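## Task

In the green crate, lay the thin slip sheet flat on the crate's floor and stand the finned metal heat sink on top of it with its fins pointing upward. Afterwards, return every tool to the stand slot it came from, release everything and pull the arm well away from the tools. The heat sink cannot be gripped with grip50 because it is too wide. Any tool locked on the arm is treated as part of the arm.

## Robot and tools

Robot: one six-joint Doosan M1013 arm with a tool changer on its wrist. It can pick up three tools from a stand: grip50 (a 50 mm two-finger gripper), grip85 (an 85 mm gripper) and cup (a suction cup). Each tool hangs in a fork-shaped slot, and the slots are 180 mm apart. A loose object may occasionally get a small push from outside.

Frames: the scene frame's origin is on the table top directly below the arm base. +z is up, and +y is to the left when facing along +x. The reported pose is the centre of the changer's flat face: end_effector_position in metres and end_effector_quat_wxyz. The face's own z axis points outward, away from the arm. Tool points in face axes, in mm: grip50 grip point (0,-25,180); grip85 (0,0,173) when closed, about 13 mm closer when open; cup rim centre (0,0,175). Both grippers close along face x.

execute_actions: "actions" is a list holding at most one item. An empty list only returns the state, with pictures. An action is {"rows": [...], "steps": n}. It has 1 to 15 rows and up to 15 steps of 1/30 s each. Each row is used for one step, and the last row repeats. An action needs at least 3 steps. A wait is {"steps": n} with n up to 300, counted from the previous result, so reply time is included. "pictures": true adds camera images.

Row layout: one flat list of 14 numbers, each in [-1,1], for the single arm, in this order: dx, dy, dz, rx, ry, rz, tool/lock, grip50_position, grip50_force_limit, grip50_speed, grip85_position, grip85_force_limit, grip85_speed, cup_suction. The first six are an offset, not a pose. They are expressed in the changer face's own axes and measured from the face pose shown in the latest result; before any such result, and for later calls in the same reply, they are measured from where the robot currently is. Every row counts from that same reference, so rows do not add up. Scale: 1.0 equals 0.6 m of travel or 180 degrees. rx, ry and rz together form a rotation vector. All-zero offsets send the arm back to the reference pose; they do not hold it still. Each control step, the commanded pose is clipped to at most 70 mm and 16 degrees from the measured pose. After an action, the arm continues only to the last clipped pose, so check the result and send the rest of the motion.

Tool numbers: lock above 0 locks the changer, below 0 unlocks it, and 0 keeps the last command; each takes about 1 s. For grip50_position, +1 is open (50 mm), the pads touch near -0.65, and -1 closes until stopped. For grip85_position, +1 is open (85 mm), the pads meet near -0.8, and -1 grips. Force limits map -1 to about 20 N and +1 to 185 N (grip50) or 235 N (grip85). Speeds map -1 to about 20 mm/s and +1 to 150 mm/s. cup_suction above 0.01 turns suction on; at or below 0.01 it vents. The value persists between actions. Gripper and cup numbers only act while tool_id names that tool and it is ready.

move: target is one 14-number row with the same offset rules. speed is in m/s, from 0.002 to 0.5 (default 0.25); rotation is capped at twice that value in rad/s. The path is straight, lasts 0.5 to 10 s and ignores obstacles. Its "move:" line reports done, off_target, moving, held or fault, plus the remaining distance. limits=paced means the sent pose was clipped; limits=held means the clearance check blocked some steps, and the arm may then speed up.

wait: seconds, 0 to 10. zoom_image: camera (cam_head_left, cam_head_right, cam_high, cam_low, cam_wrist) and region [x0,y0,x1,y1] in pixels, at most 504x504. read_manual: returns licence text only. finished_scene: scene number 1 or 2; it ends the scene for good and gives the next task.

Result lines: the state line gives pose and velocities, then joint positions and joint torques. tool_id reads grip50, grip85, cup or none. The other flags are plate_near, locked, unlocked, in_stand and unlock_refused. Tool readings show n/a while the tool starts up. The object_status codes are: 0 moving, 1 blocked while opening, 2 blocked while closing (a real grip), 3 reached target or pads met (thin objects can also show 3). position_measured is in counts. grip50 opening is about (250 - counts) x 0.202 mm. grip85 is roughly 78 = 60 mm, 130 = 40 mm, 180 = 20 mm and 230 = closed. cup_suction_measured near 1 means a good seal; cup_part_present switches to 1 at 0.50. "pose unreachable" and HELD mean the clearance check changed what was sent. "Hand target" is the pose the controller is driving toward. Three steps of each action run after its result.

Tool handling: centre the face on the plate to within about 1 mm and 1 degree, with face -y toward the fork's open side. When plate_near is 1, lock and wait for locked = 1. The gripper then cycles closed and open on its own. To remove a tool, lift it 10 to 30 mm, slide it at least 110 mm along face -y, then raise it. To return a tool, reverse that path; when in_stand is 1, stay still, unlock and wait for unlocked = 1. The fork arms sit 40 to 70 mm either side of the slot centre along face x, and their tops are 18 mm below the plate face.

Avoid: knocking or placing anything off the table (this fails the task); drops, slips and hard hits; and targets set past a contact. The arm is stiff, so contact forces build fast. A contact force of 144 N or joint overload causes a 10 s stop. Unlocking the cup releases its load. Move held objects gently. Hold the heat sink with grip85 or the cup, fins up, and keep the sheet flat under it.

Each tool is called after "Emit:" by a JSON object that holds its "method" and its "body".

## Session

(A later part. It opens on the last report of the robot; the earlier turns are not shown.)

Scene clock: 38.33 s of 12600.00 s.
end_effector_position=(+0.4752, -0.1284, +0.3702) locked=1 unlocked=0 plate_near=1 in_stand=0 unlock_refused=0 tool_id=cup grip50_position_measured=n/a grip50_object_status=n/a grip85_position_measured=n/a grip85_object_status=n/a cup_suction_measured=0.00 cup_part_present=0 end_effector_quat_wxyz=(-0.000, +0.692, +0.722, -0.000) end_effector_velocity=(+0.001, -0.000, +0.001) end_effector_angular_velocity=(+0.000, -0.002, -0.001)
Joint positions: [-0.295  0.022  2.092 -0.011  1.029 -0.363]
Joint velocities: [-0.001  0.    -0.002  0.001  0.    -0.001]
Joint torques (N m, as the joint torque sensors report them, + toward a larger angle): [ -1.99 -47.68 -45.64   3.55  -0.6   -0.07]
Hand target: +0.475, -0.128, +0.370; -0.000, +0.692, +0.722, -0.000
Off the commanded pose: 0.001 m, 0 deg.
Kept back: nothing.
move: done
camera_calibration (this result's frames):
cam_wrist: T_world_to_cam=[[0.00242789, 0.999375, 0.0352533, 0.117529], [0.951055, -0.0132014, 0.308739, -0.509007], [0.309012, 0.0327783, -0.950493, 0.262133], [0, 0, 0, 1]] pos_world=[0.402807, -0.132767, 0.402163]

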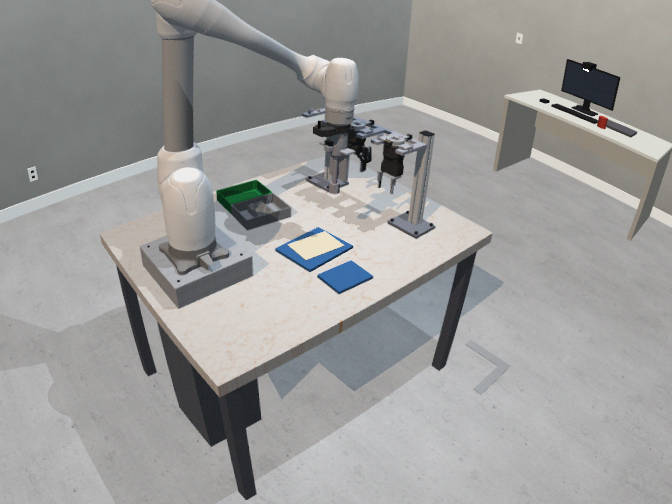

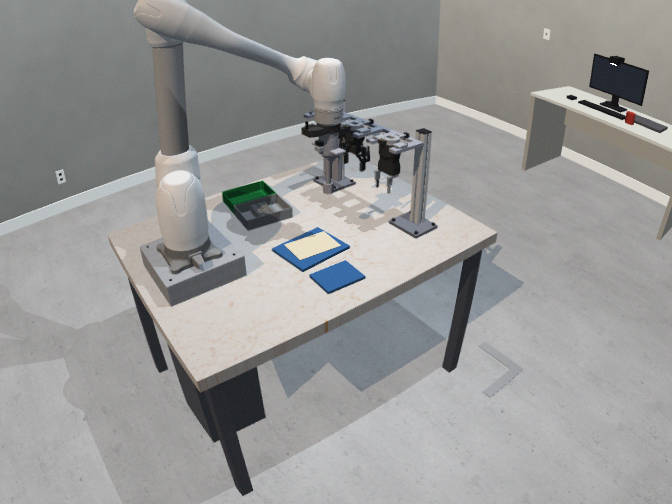

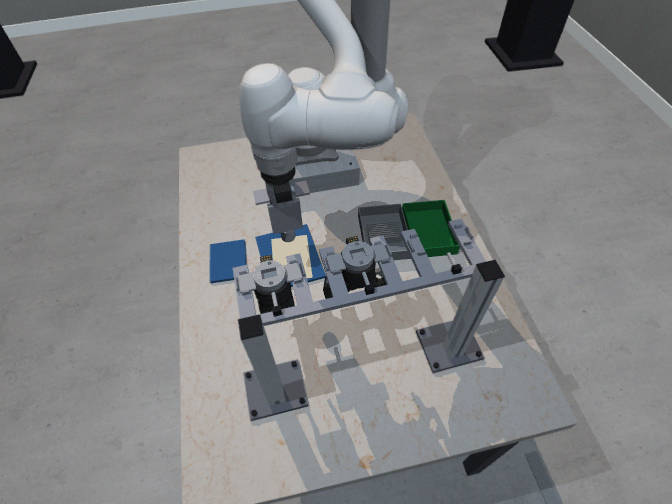

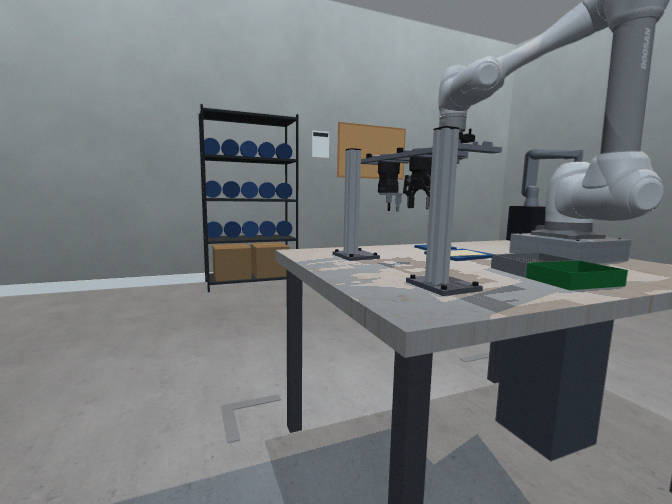

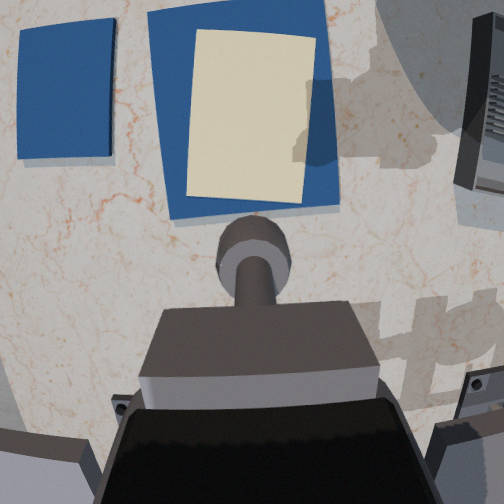

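Emit:
{"method": "move", "body": {"target": [0.0023,-0.1162,0.28,0,0,0,0,1,0,0,1,0,0,1], "speed": 0.25}}

Emit:
{"method": "execute_actions", "body": {"actions": [{"rows":[[0,0,0.002,0,0,0,0,1,0,0,1,0,0,1],[0,0,0.004,0,0,0,0,1,0,0,1,0,0,1],[0,0,0.006,0,0,0,0,1,0,0,1,0,0,1],[0,0,0.008,0,0,0,0,1,0,0,1,0,0,1],[0,0,0.010,0,0,0,0,1,0,0,1,0,0,1],[0,0,0.012,0,0,0,0,1,0,0,1,0,0,1],[0,0,0.014,0,0,0,0,1,0,0,1,0,0,1],[0,0,0.016,0,0,0,0,1,0,0,1,0,0,1],[0,0,0.018,0,0,0,0,1,0,0,1,0,0,1],[0,0,0.020,0,0,0,0,1,0,0,1,0,0,1]],"steps":15}]}}

Scene clock: 39.83 s of 12600.00 s.
end_effector_position=(+0.4052, -0.1300, +0.2022) locked=1 unlocked=0 plate_near=1 in_stand=0 unlock_refused=0 tool_id=cup grip50_position_measured=n/a grip50_object_status=n/a grip85_position_measured=n/a grip85_object_status=n/a cup_suction_measured=0.00 cup_part_present=0 end_effector_quat_wxyz=(-0.000, +0.692, +0.722, -0.000) end_effector_velocity=(-0.000, +0.000, -0.000) end_effector_angular_velocity=(+0.000, +0.001, +0.000)
Joint positions: [-0.355  0.151  2.356 -0.016  0.637 -0.416]
Joint velocities: [-0.     0.001  0.    -0.    -0.    -0.   ]
Joint torques (N m, as the joint torque sensors report them, + toward a larger angle): [ -2.23 -48.12 -31.33   2.32  -0.53   0.01]
Hand target: +0.405, -0.130, +0.202; -0.000, +0.692, +0.722, -0.000
Off the commanded pose: 0.000 m, 0 deg.
Kept back: nothing.
move: done
camera_calibration (this result's frames):
cam_wrist: T_world_to_cam=[[0.00218554, 0.999382, 0.0350866, 0.125385], [0.951044, -0.0129208, 0.308786, -0.390567], [0.309049, 0.032694, -0.950484, 0.124167], [0, 0, 0, 1]] pos_world=[0.332799, -0.134414, 0.234221]

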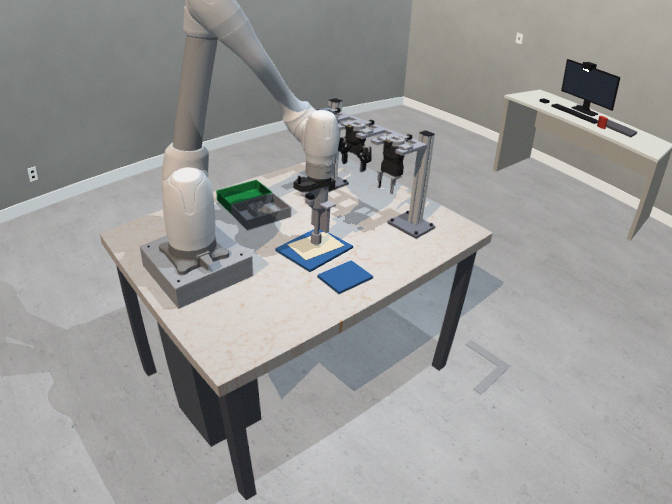

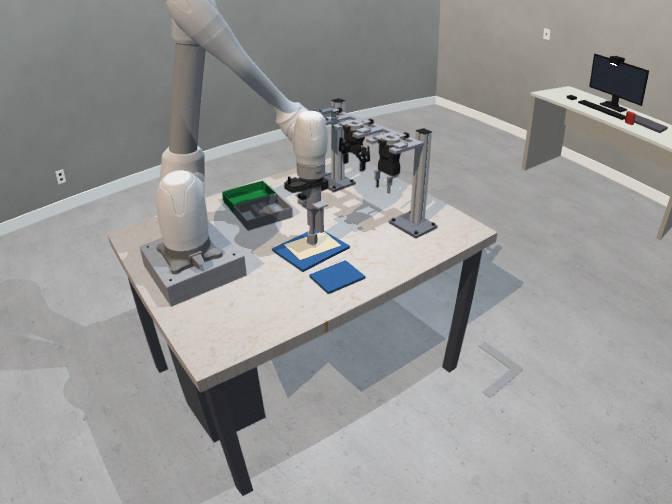

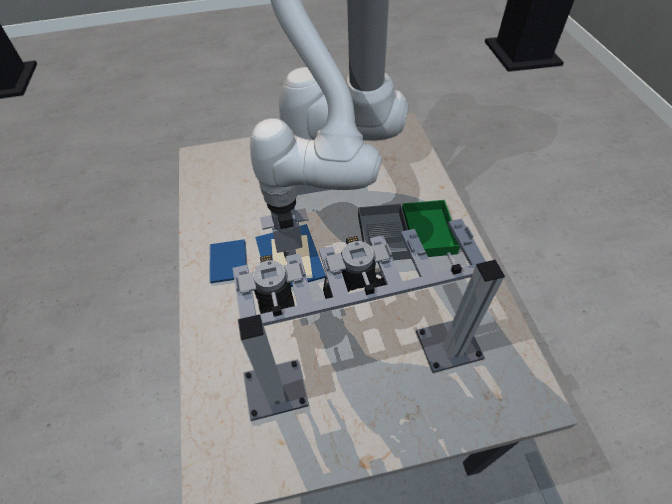

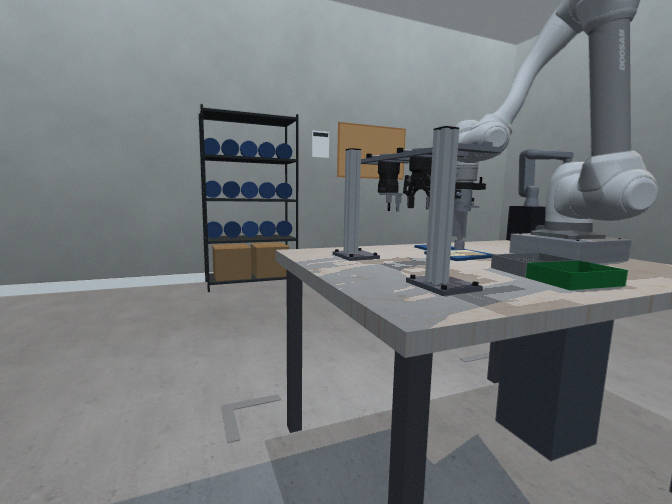

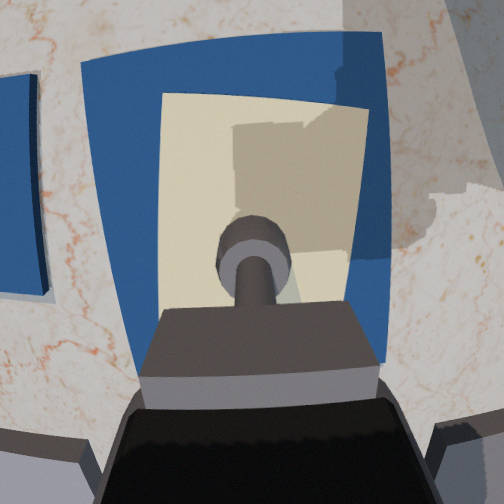

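Scene clock: 40.23 s of 12600.00 s.
end_effector_position=(+0.4051, -0.1300, +0.1904) locked=1 unlocked=0 plate_near=1 in_stand=0 unlock_refused=0 tool_id=cup grip50_position_measured=n/a grip50_object_status=n/a grip85_position_measured=n/a grip85_object_status=n/a cup_suction_measured=0.00 cup_part_present=0 end_effector_quat_wxyz=(-0.000, +0.692, +0.722, -0.001) end_effector_velocity=(+0.002, -0.001, -0.007) end_effector_angular_velocity=(-0.001, -0.003, -0.001)
Joint positions: [-0.355  0.172  2.363 -0.016  0.607 -0.415]
Joint velocities: [-0.     0.014  0.002 -0.    -0.02   0.001]
Joint torques (N m, as the joint torque sensors report them, + toward a larger angle): [ -0.75 -56.5  -33.01   2.45  -0.55  -0.2 ]
Steps of this call (steps 1 to 12: the first 12 steps of this action). Readings (end_effector_position | what the end effector reports):
1: (+0.4052, -0.1300, +0.2021) | locked=1 unlocked=0 plate_near=1 in_stand=0 unlock_refused=0 tool_id=cup grip50_position_measured=n/a grip50_object_status=n/a grip85_position_measured=n/a grip85_object_status=n/a cup_suction_measured=0.00 cup_part_present=0
2: (+0.4052, -0.1301, +0.2014) | locked=1 unlocked=0 plate_near=1 in_stand=0 unlock_refused=0 tool_id=cup grip50_position_measured=n/a grip50_object_status=n/a grip85_position_measured=n/a grip85_object_status=n/a cup_suction_measured=0.00 cup_part_present=0
4: (+0.4052, -0.1300, +0.1992) | locked=1 unlocked=0 plate_near=1 in_stand=0 unlock_refused=0 tool_id=cup grip50_position_measured=n/a grip50_object_status=n/a grip85_position_measured=n/a grip85_object_status=n/a cup_suction_measured=0.00 cup_part_present=0
8: (+0.4052, -0.1300, +0.1944) | locked=1 unlocked=0 plate_near=1 in_stand=0 unlock_refused=0 tool_id=cup grip50_position_measured=n/a grip50_object_status=n/a grip85_position_measured=n/a grip85_object_status=n/a cup_suction_measured=0.00 cup_part_present=0
12: the state above

Emit:
{"method": "execute_actions", "body": {"actions": [{"rows":[[0,0,0.001,0,0,0,0,1,0,0,1,0,0,1],[0,0,0.002,0,0,0,0,1,0,0,1,0,0,1],[0,0,0.003,0,0,0,0,1,0,0,1,0,0,1],[0,0,0.004,0,0,0,0,1,0,0,1,0,0,1],[0,0,0.005,0,0,0,0,1,0,0,1,0,0,1],[0,0,0.006,0,0,0,0,1,0,0,1,0,0,1],[0,0,0.007,0,0,0,0,1,0,0,1,0,0,1],[0,0,0.008,0,0,0,0,1,0,0,1,0,0,1]],"steps":15}]}}

Scene clock: 40.73 s of 12600.00 s.
end_effector_position=(+0.4051, -0.1300, +0.1856) locked=1 unlocked=0 plate_near=1 in_stand=0 unlock_refused=0 tool_id=cup grip50_position_measured=n/a grip50_object_status=n/a grip85_position_measured=n/a grip85_object_status=n/a cup_suction_measured=0.88 cup_part_present=1 end_effector_quat_wxyz=(-0.000, +0.692, +0.722, -0.001) end_effector_velocity=(+0.001, -0.000, +0.000) end_effector_angular_velocity=(-0.001, -0.002, -0.000)
Joint positions: [-0.355  0.182  2.366 -0.017  0.595 -0.415]
Joint velocities: [-0.     0.    -0.001 -0.    -0.001  0.   ]
Joint torques (N m, as the joint torque sensors report them, + toward a larger angle): [ -0.79 -51.85 -30.38   2.41  -0.58  -0.05]
Off your previous action's commanded pose: 0.000 m, 0 deg at its last step (step 3 of this call).
Steps of this call (steps 1 to 3: the last 3 steps of your previous action; steps 4 to 15: the first 12 steps of this action). Readings (end_effector_position | what the end effector reports):
4: (+0.4052, -0.1300, +0.1902) | locked=1 unlocked=0 plate_near=1 in_stand=0 unlock_refused=0 tool_id=cup grip50_position_measured=n/a grip50_object_status=n/a grip85_position_measured=n/a grip85_object_status=n/a cup_suction_measured=0.00 cup_part_present=0
5: (+0.4052, -0.1300, +0.1899) | locked=1 unlocked=0 plate_near=1 in_stand=0 unlock_refused=0 tool_id=cup grip50_position_measured=n/a grip50_object_status=n/a grip85_position_measured=n/a grip85_object_status=n/a cup_suction_measured=0.00 cup_part_present=0
7: (+0.4051, -0.1300, +0.1889) | locked=1 unlocked=0 plate_near=1 in_stand=0 unlock_refused=0 tool_id=cup grip50_position_measured=n/a grip50_object_status=n/a grip85_position_measured=n/a grip85_object_status=n/a cup_suction_measured=0.00 cup_part_present=0
11: (+0.4051, -0.1300, +0.1865) | locked=1 unlocked=0 plate_near=1 in_stand=0 unlock_refused=0 tool_id=cup grip50_position_measured=n/a grip50_object_status=n/a grip85_position_measured=n/a grip85_object_status=n/a cup_suction_measured=0.56 cup_part_present=1
15: the state above

Emit:
{"method": "move", "body": {"target": [0,0,-0.075,0,0,0,0,1,0,0,1,0,0,1], "speed": 0.12}}

Emit:
{"method": "move", "body": {"target": [0.7278,0.0182,-0.01,0,0,0.012,0,1,0,0,1,0,0,1], "speed": 0.3}}

Scene clock: 41.70 s of 12600.00 s.
end_effector_position=(+0.4052, -0.1300, +0.2307) locked=1 unlocked=0 plate_near=1 in_stand=0 unlock_refused=0 tool_id=cup grip50_position_measured=n/a grip50_object_status=n/a grip85_position_measured=n/a grip85_object_status=n/a cup_suction_measured=0.96 cup_part_present=1 end_effector_quat_wxyz=(-0.000, +0.692, +0.722, -0.001) end_effector_velocity=(+0.000, +0.000, +0.000) end_effector_angular_velocity=(-0.000, -0.001, +0.000)
Joint positions: [-0.354  0.1    2.335 -0.014  0.708 -0.417]
Joint velocities: [ 0.    -0.001  0.     0.    -0.001 -0.   ]
Joint torques (N m, as the joint torque sensors report them, + toward a larger angle): [ -2.69 -44.51 -34.75   2.43  -0.44   0.03]
Hand target: +0.405, -0.130, +0.231; -0.000, +0.692, +0.722, -0.001
Off your previous action's commanded pose: 0.000 m, 0 deg at its last step (step 3 of this call).
Off the commanded pose: 0.000 m, 0 deg.
Kept back: nothing.
move: done
camera_calibration (this result's frames):
cam_wrist: T_world_to_cam=[[0.00216761, 0.99938, 0.0351552, 0.124371], [0.95111, -0.0129179, 0.308581, -0.39932], [0.308843, 0.0327676, -0.950548, 0.151305], [0, 0, 0, 1]] pos_world=[0.332799, -0.13441, 0.262673]

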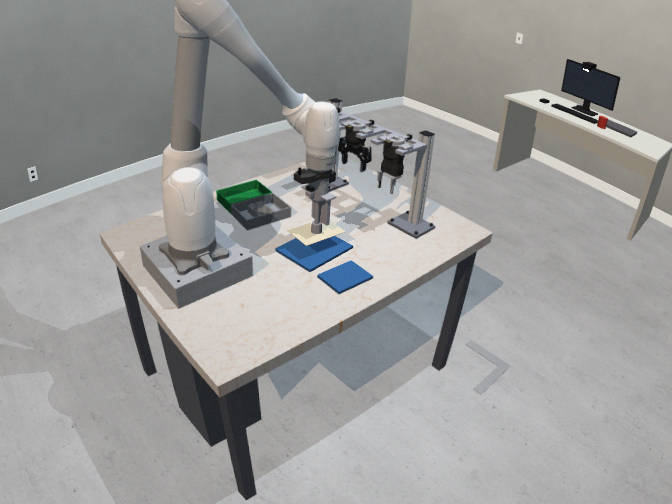

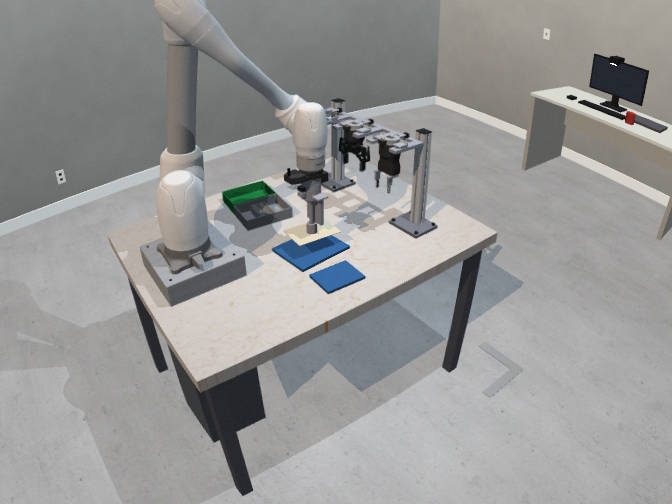

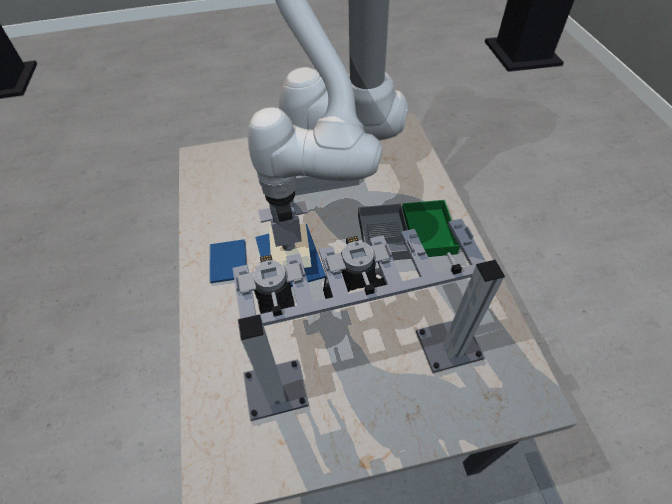

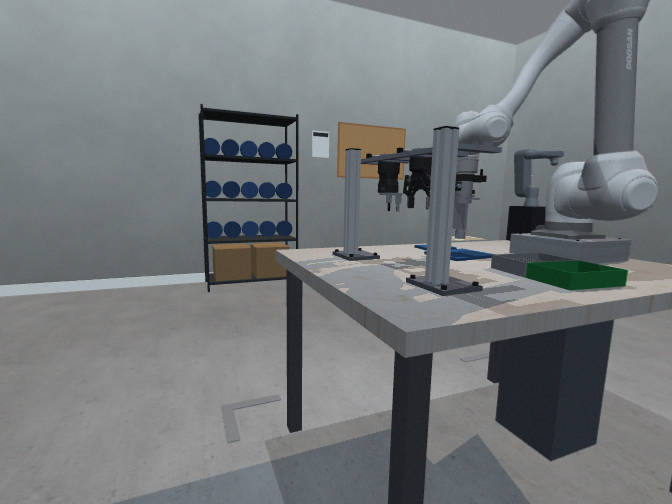

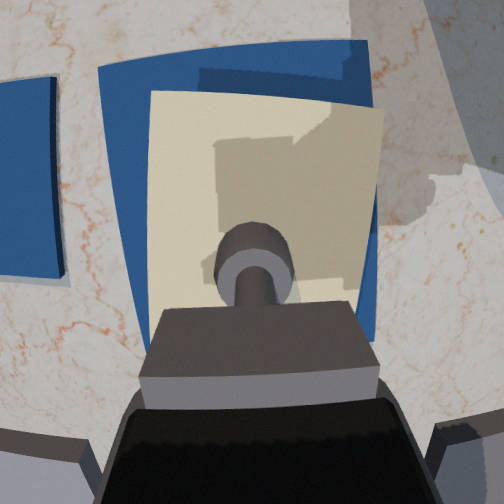

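Scene clock: 43.57 s of 12600.00 s.
end_effector_position=(+0.3973, +0.3077, +0.2369) locked=1 unlocked=0 plate_near=1 in_stand=0 unlock_refused=0 tool_id=cup grip50_position_measured=n/a grip50_object_status=n/a grip85_position_measured=n/a grip85_object_status=n/a cup_suction_measured=0.96 cup_part_present=1 end_effector_quat_wxyz=(-0.001, +0.705, +0.709, +0.000) end_effector_velocity=(+0.000, +0.000, -0.000) end_effector_angular_velocity=(-0.000, -0.000, -0.000)
Joint positions: [ 0.623  0.206  2.195 -0.003  0.748  0.589]
Joint velocities: [ 0.     0.001 -0.    -0.    -0.     0.001]
Joint torques (N m, as the joint torque sensors report them, + toward a larger angle): [ -2.25 -59.18 -35.4    3.05  -0.49  -0.21]
Hand target: +0.397, +0.308, +0.237; -0.001, +0.705, +0.709, +0.000
Off the commanded pose: 0.001 m, 0 deg.
Kept back: nothing.
move: done
camera_calibration (this result's frames):
cam_wrist: T_world_to_cam=[[0.0398816, 0.99851, 0.0372516, -0.328507], [0.94995, -0.04945, 0.308464, -0.376381], [0.309847, 0.0230851, -0.950506, 0.14789], [0, 0, 0, 1]] pos_world=[0.324821, 0.305991, 0.268908]

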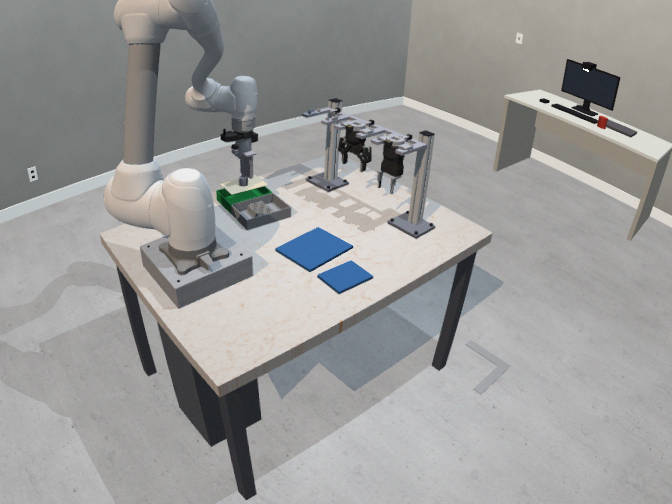

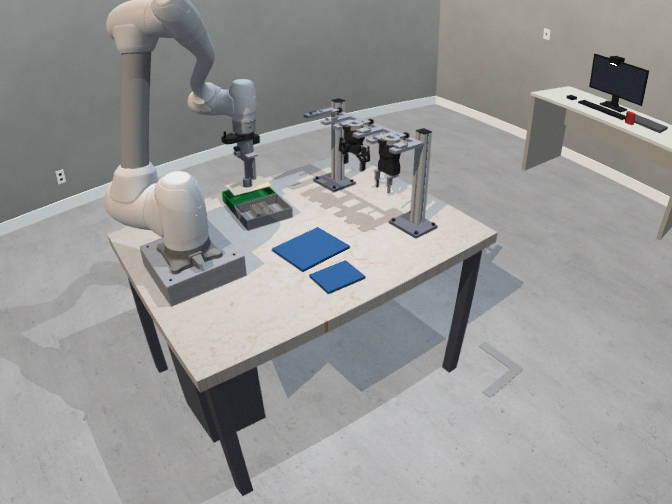

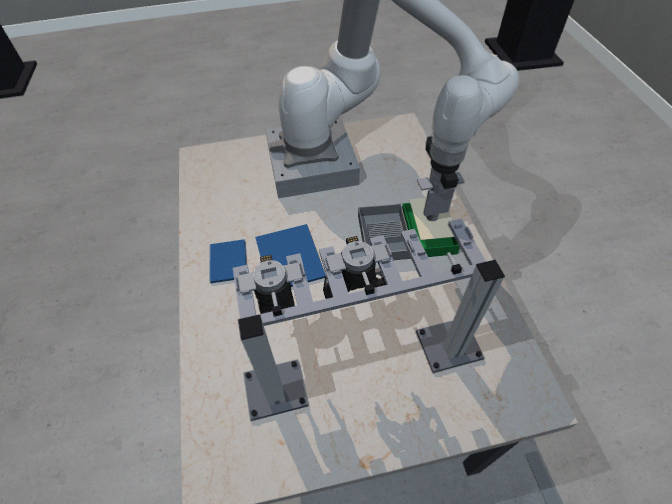

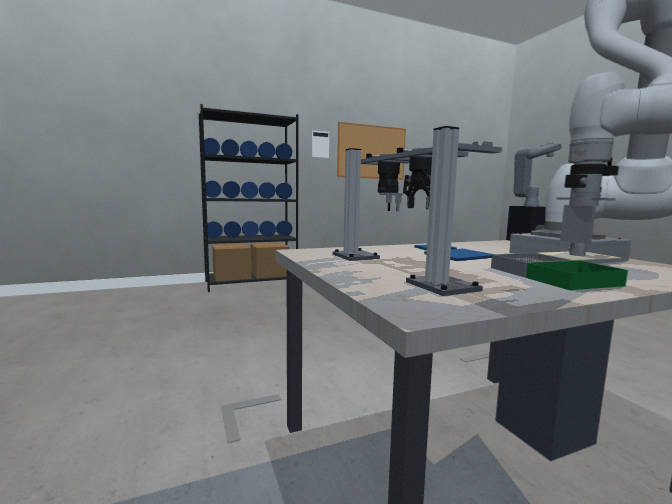

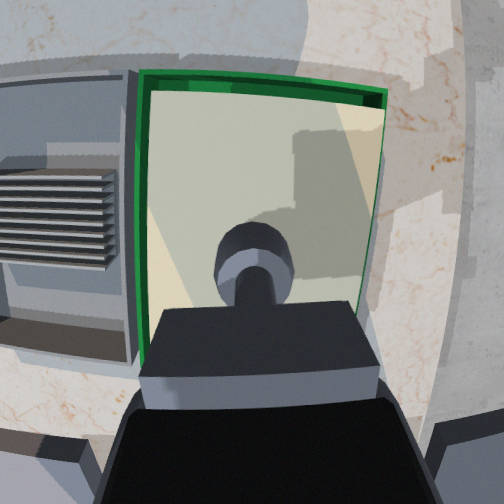

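Emit:
{"method": "move", "body": {"target": [-0.0025,0,0.101,0,0,0,0,1,0,0,1,0,0,1], "speed": 0.12}}

Emit:
{"method": "execute_actions", "body": {"actions": [{"rows":[[0,0,0.001,0,0,0,0,1,0,0,1,0,0,1],[0,0,0.002,0,0,0,0,1,0,0,1,0,0,1],[0,0,0.003,0,0,0,0,1,0,0,1,0,0,1],[0,0,0.004,0,0,0,0,1,0,0,1,0,0,1],[0,0,0.005,0,0,0,0,1,0,0,1,0,0,1]],"steps":12}]}}

Scene clock: 44.63 s of 12600.00 s.
end_effector_position=(+0.3972, +0.3063, +0.1763) locked=1 unlocked=0 plate_near=1 in_stand=0 unlock_refused=0 tool_id=cup grip50_position_measured=n/a grip50_object_status=n/a grip85_position_measured=n/a grip85_object_status=n/a cup_suction_measured=0.96 cup_part_present=1 end_effector_quat_wxyz=(-0.001, +0.705, +0.709, +0.000) end_effector_velocity=(+0.000, +0.000, -0.000) end_effector_angular_velocity=(+0.001, -0.001, -0.000)
Joint positions: [ 0.62   0.299  2.233 -0.004  0.616  0.587]
Joint velocities: [-0.     0.    -0.     0.001 -0.001  0.   ]
Joint torques (N m, as the joint torque sensors report them, + toward a larger angle): [ -3.35 -64.45 -31.53   2.43  -0.11   0.19]
Hand target: +0.397, +0.306, +0.176; -0.001, +0.705, +0.709, +0.000
Off the commanded pose: 0.000 m, 0 deg.
Kept back: nothing.
move: done
camera_calibration (this result's frames):
cam_wrist: T_world_to_cam=[[0.0398217, 0.99851, 0.0373078, -0.324805], [0.949935, -0.0494117, 0.308516, -0.357648], [0.309899, 0.0231544, -0.950487, 0.0902706], [0, 0, 0, 1]] pos_world=[0.324702, 0.304559, 0.208259]

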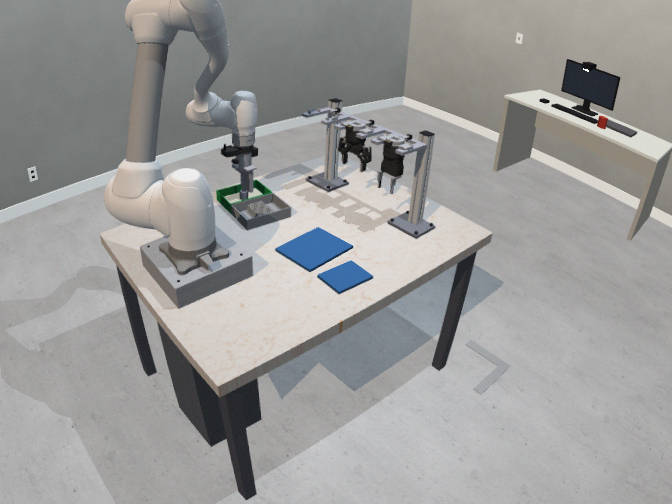

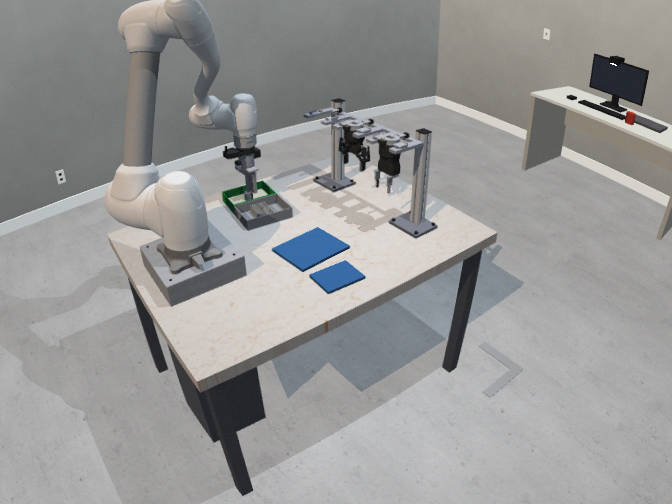

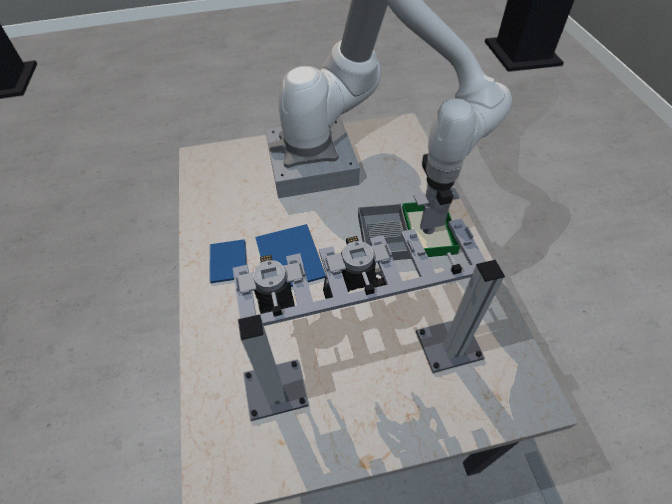

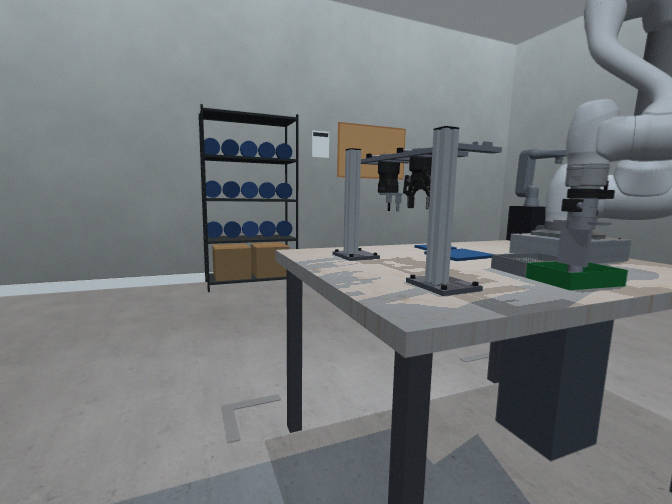

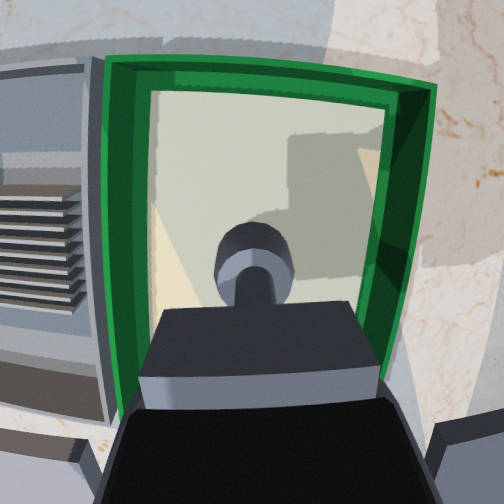

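Scene clock: 44.93 s of 12600.00 s.
end_effector_position=(+0.3972, +0.3063, +0.1733) locked=1 unlocked=0 plate_near=1 in_stand=0 unlock_refused=0 tool_id=cup grip50_position_measured=n/a grip50_object_status=n/a grip85_position_measured=n/a grip85_object_status=n/a cup_suction_measured=0.96 cup_part_present=1 end_effector_quat_wxyz=(-0.001, +0.705, +0.709, +0.000) end_effector_velocity=(+0.000, +0.000, -0.000) end_effector_angular_velocity=(+0.001, -0.001, -0.001)
Joint positions: [ 0.62   0.304  2.235 -0.004  0.61   0.587]
Joint velocities: [ 0.     0.001 -0.     0.001 -0.002 -0.   ]
Joint torques (N m, as the joint torque sensors report them, + toward a larger angle): [ -1.78 -64.98 -30.76   2.    -0.09   0.04]
Steps of this call (steps 1 to 9: the first 9 steps of this action). Readings (end_effector_position | what the end effector reports):
1: (+0.3972, +0.3063, +0.1762) | locked=1 unlocked=0 plate_near=1 in_stand=0 unlock_refused=0 tool_id=cup grip50_position_measured=n/a grip50_object_status=n/a grip85_position_measured=n/a grip85_object_status=n/a cup_suction_measured=0.96 cup_part_present=1
2: (+0.3972, +0.3063, +0.1758) | locked=1 unlocked=0 plate_near=1 in_stand=0 unlock_refused=0 tool_id=cup grip50_position_measured=n/a grip50_object_status=n/a grip85_position_measured=n/a grip85_object_status=n/a cup_suction_measured=0.96 cup_part_present=1
4: (+0.3972, +0.3063, +0.1747) | locked=1 unlocked=0 plate_near=1 in_stand=0 unlock_refused=0 tool_id=cup grip50_position_measured=n/a grip50_object_status=n/a grip85_position_measured=n/a grip85_object_status=n/a cup_suction_measured=0.96 cup_part_present=1
8: (+0.3972, +0.3063, +0.1733) | locked=1 unlocked=0 plate_near=1 in_stand=0 unlock_refused=0 tool_id=cup grip50_position_measured=n/a grip50_object_status=n/a grip85_position_measured=n/a grip85_object_status=n/a cup_suction_measured=0.96 cup_part_present=1
9: the state above

Emit:
{"method": "execute_actions", "body": {"actions": [{"rows":[[0,0,0.0007,0,0,0,0,1,0,0,1,0,0,1],[0,0,0.0014,0,0,0,0,1,0,0,1,0,0,1],[0,0,0.0021,0,0,0,0,1,0,0,1,0,0,1],[0,0,0.0028,0,0,0,0,1,0,0,1,0,0,1],[0,0,0.0033,0,0,0,0,1,0,0,1,0,0,1]],"steps":11}]}}

Scene clock: 45.30 s of 12600.00 s.
end_effector_position=(+0.3972, +0.3063, +0.1713) locked=1 unlocked=0 plate_near=1 in_stand=0 unlock_refused=0 tool_id=cup grip50_position_measured=n/a grip50_object_status=n/a grip85_position_measured=n/a grip85_object_status=n/a cup_suction_measured=0.96 cup_part_present=1 end_effector_quat_wxyz=(-0.001, +0.705, +0.709, +0.000) end_effector_velocity=(-0.000, -0.000, -0.001) end_effector_angular_velocity=(+0.000, -0.000, +0.000)
Joint positions: [ 0.62   0.308  2.236 -0.004  0.605  0.587]
Joint velocities: [-0.     0.001  0.001 -0.    -0.002 -0.   ]
Joint torques (N m, as the joint torque sensors report them, + toward a larger angle): [ -2.73 -66.45 -29.78   2.06  -0.49  -0.11]
Off your previous action's commanded pose: 0.000 m, 0 deg at its last step (step 3 of this call).
Steps of this call (steps 1 to 3: the last 3 steps of your previous action; steps 4 to 11: the first 8 steps of this action). Readings (end_effector_position | what the end effector reports):
4: (+0.3972, +0.3063, +0.1732) | locked=1 unlocked=0 plate_near=1 in_stand=0 unlock_refused=0 tool_id=cup grip50_position_measured=n/a grip50_object_status=n/a grip85_position_measured=n/a grip85_object_status=n/a cup_suction_measured=0.96 cup_part_present=1
5: (+0.3972, +0.3063, +0.1730) | locked=1 unlocked=0 plate_near=1 in_stand=0 unlock_refused=0 tool_id=cup grip50_position_measured=n/a grip50_object_status=n/a grip85_position_measured=n/a grip85_object_status=n/a cup_suction_measured=0.96 cup_part_present=1
7: (+0.3972, +0.3063, +0.1722) | locked=1 unlocked=0 plate_near=1 in_stand=0 unlock_refused=0 tool_id=cup grip50_position_measured=n/a grip50_object_status=n/a grip85_position_measured=n/a grip85_object_status=n/a cup_suction_measured=0.96 cup_part_present=1
11: the state above

One more mm and release (the cup extends and sets it down).

Emit:
{"method": "execute_actions", "body": {"actions": [{"rows":[[0,0,0.0006,0,0,0,0,1,0,0,1,0,0,1],[0,0,0.0012,0,0,0,0,1,0,0,1,0,0,1],[0,0,0.0018,0,0,0,0,1,0,0,1,0,0,1],[0,0,0.0018,0,0,0,0,1,0,0,1,0,0,1],[0,0,0.0018,0,0,0,0,1,0,0,1,0,0,1],[0,0,0.0018,0,0,0,0,1,0,0,1,0,0,0]],"steps":15}]}}

Scene clock: 45.80 s of 12600.00 s.
end_effector_position=(+0.3972, +0.3063, +0.1702) locked=1 unlocked=0 plate_near=1 in_stand=0 unlock_refused=0 tool_id=cup grip50_position_measured=n/a grip50_object_status=n/a grip85_position_measured=n/a grip85_object_status=n/a cup_suction_measured=0.00 cup_part_present=0 end_effector_quat_wxyz=(-0.001, +0.705, +0.709, +0.000) end_effector_velocity=(+0.000, +0.000, +0.000) end_effector_angular_velocity=(-0.000, +0.000, +0.000)
Joint positions: [ 0.62   0.31   2.236 -0.004  0.603  0.587]
Joint velocities: [ 0.     0.    -0.001 -0.     0.001 -0.   ]
Joint torques (N m, as the joint torque sensors report them, + toward a larger angle): [ -1.51 -56.34 -25.53   2.41  -0.56  -0.08]
Off your previous action's commanded pose: 0.000 m, 0 deg at its last step (step 3 of this call).
Steps of this call (steps 1 to 3: the last 3 steps of your previous action; steps 4 to 15: the first 12 steps of this action). Readings (end_effector_position | what the end effector reports):
4: (+0.3972, +0.3063, +0.1713) | locked=1 unlocked=0 plate_near=1 in_stand=0 unlock_refused=0 tool_id=cup grip50_position_measured=n/a grip50_object_status=n/a grip85_position_measured=n/a grip85_object_status=n/a cup_suction_measured=0.96 cup_part_present=1
5: (+0.3972, +0.3063, +0.1710) | locked=1 unlocked=0 plate_near=1 in_stand=0 unlock_refused=0 tool_id=cup grip50_position_measured=n/a grip50_object_status=n/a grip85_position_measured=n/a grip85_object_status=n/a cup_suction_measured=0.96 cup_part_present=1
7: (+0.3972, +0.3063, +0.1704) | locked=1 unlocked=0 plate_near=1 in_stand=0 unlock_refused=0 tool_id=cup grip50_position_measured=n/a grip50_object_status=n/a grip85_position_measured=n/a grip85_object_status=n/a cup_suction_measured=0.96 cup_part_present=1
11: (+0.3972, +0.3063, +0.1702) | locked=1 unlocked=0 plate_near=1 in_stand=0 unlock_refused=0 tool_id=cup grip50_position_measured=n/a grip50_object_status=n/a grip85_position_measured=n/a grip85_object_status=n/a cup_suction_measured=0.03 cup_part_present=0
15: the state above

Emit:
{"method": "move", "body": {"target": [0,0,-0.0667,0,0,0,0,1,0,0,1,0,0,0], "speed": 0.1}}

Emit:
{"method": "move", "body": {"target": [-0.2245,0.2575,-0.286,0,0,-0.01192,0,1,0,0,1,0,0,0], "speed": 0.35}}

Scene clock: 46.77 s of 12600.00 s.
end_effector_position=(+0.3973, +0.3062, +0.2103) locked=1 unlocked=0 plate_near=1 in_stand=0 unlock_refused=0 tool_id=cup grip50_position_measured=n/a grip50_object_status=n/a grip85_position_measured=n/a grip85_object_status=n/a cup_suction_measured=0.00 cup_part_present=0 end_effector_quat_wxyz=(-0.001, +0.705, +0.709, +0.000) end_effector_velocity=(-0.000, -0.000, +0.000) end_effector_angular_velocity=(-0.001, -0.000, +0.001)
Joint positions: [ 0.62   0.245  2.214 -0.003  0.69   0.587]
Joint velocities: [ 0.    -0.001  0.    -0.001  0.001 -0.   ]
Joint torques (N m, as the joint torque sensors report them, + toward a larger angle): [ -2.08 -61.66 -33.75   2.85  -0.64   0.03]
Hand target: +0.397, +0.306, +0.210; -0.001, +0.705, +0.709, +0.000
Off your previous action's commanded pose: 0.000 m, 0 deg at its last step (step 3 of this call).
Off the commanded pose: 0.000 m, 0 deg.
Kept back: nothing.
move: done
camera_calibration (this result's frames):
cam_wrist: T_world_to_cam=[[0.0398744, 0.998509, 0.0372794, -0.326034], [0.94995, -0.0494518, 0.308464, -0.368207], [0.309848, 0.0231137, -0.950505, 0.122614], [0, 0, 0, 1]] pos_world=[0.324787, 0.304505, 0.242278]

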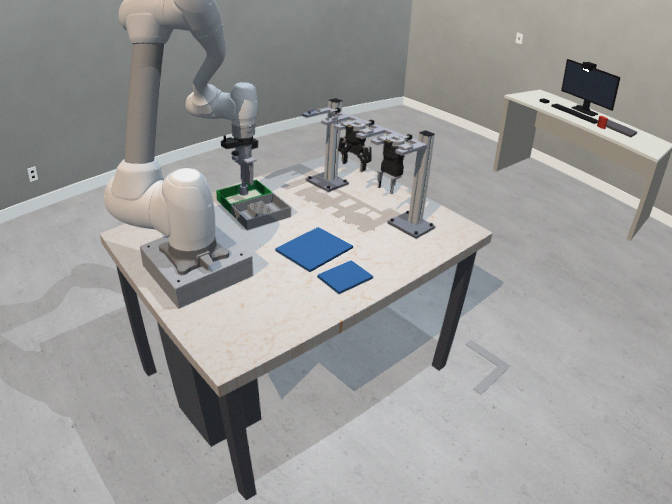

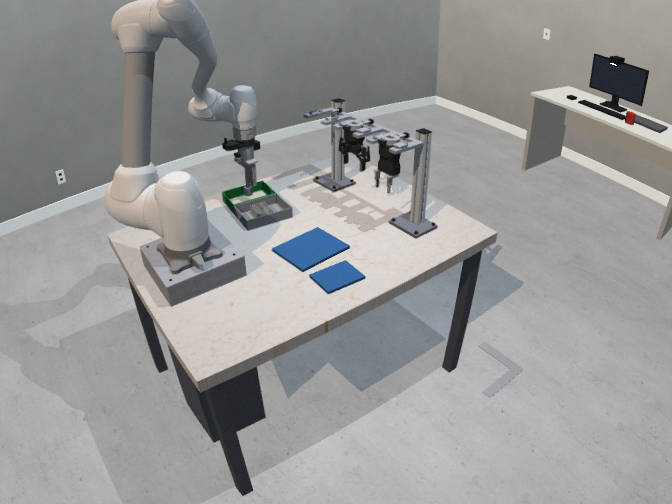

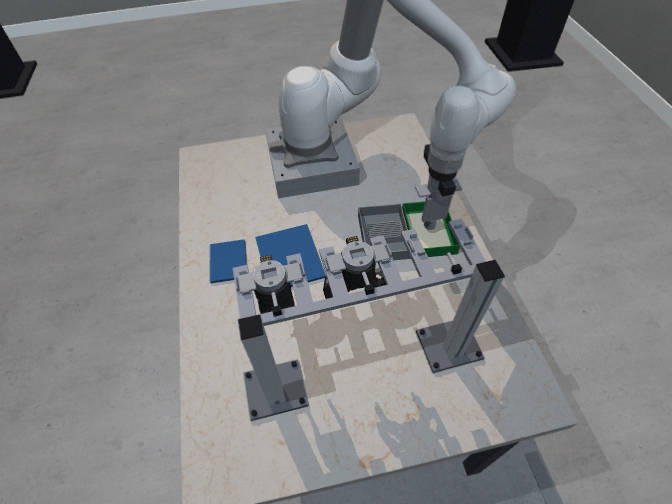

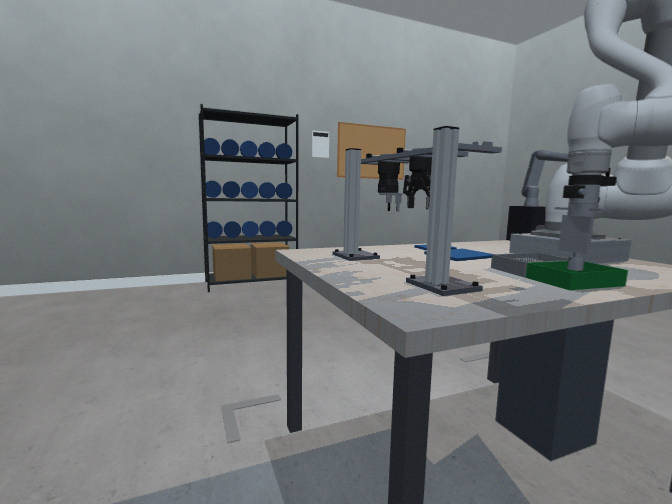

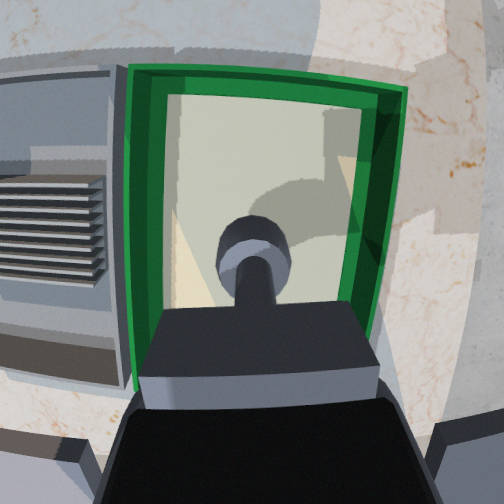

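Scene clock: 47.97 s of 12600.00 s.
end_effector_position=(+0.5529, +0.1718, +0.3815) locked=1 unlocked=0 plate_near=1 in_stand=0 unlock_refused=0 tool_id=cup grip50_position_measured=n/a grip50_object_status=n/a grip85_position_measured=n/a grip85_object_status=n/a cup_suction_measured=0.00 cup_part_present=0 end_effector_quat_wxyz=(-0.001, +0.692, +0.722, +0.000) end_effector_velocity=(+0.000, -0.000, -0.000) end_effector_angular_velocity=(-0.000, +0.000, -0.000)
Joint positions: [ 0.277  0.151  1.931 -0.006  1.066  0.207]
Joint velocities: [-0.  0.  0. -0.  0. -0.]
Joint torques (N m, as the joint torque sensors report them, + toward a larger angle): [ -2.03 -61.67 -46.77   3.64  -0.56   0.04]
Hand target: +0.553, +0.172, +0.382; -0.001, +0.692, +0.722, +0.000
Off the commanded pose: 0.000 m, 0 deg.
Kept back: nothing.
move: done
camera_calibration (this result's frames):
cam_wrist: T_world_to_cam=[[0.00250754, 0.999331, 0.0364753, -0.183611], [0.951052, -0.0136549, 0.308728, -0.582353], [0.30902, 0.0339158, -0.950451, 0.238808], [0, 0, 0, 1]] pos_world=[0.480512, 0.167436, 0.413461]

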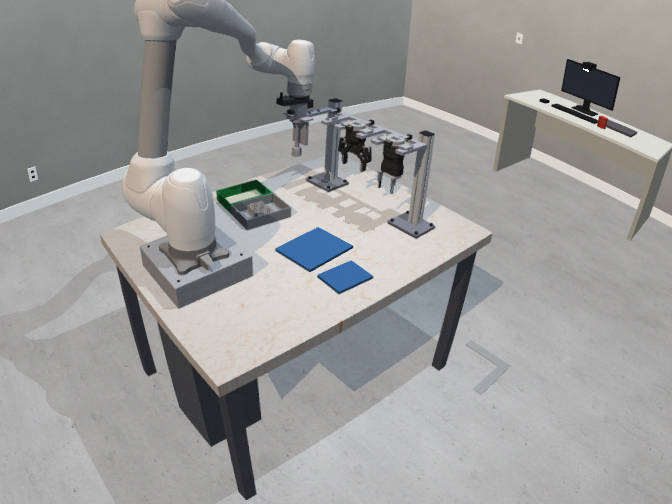

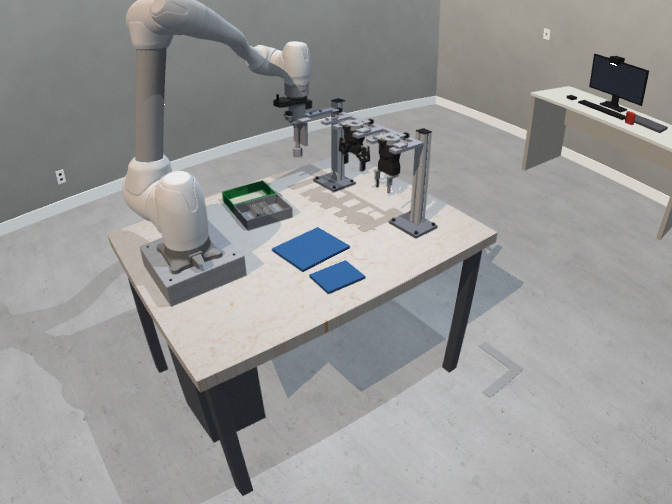

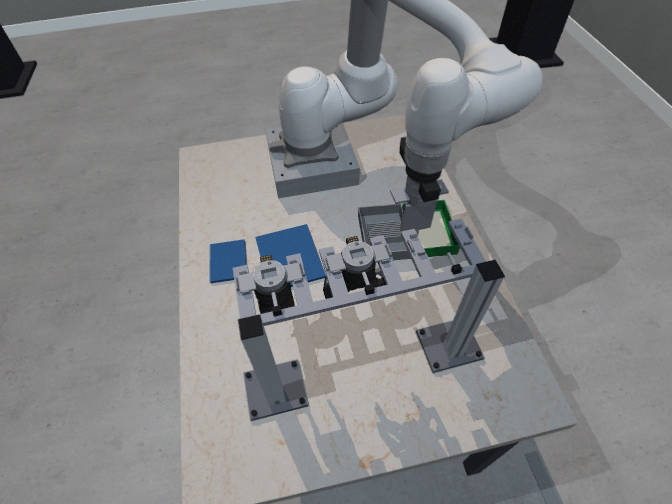

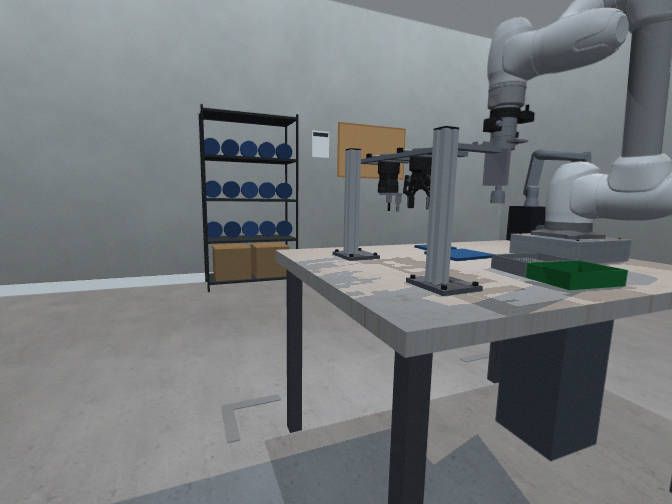

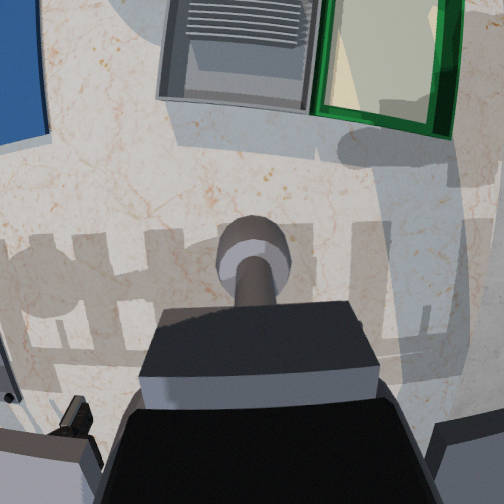

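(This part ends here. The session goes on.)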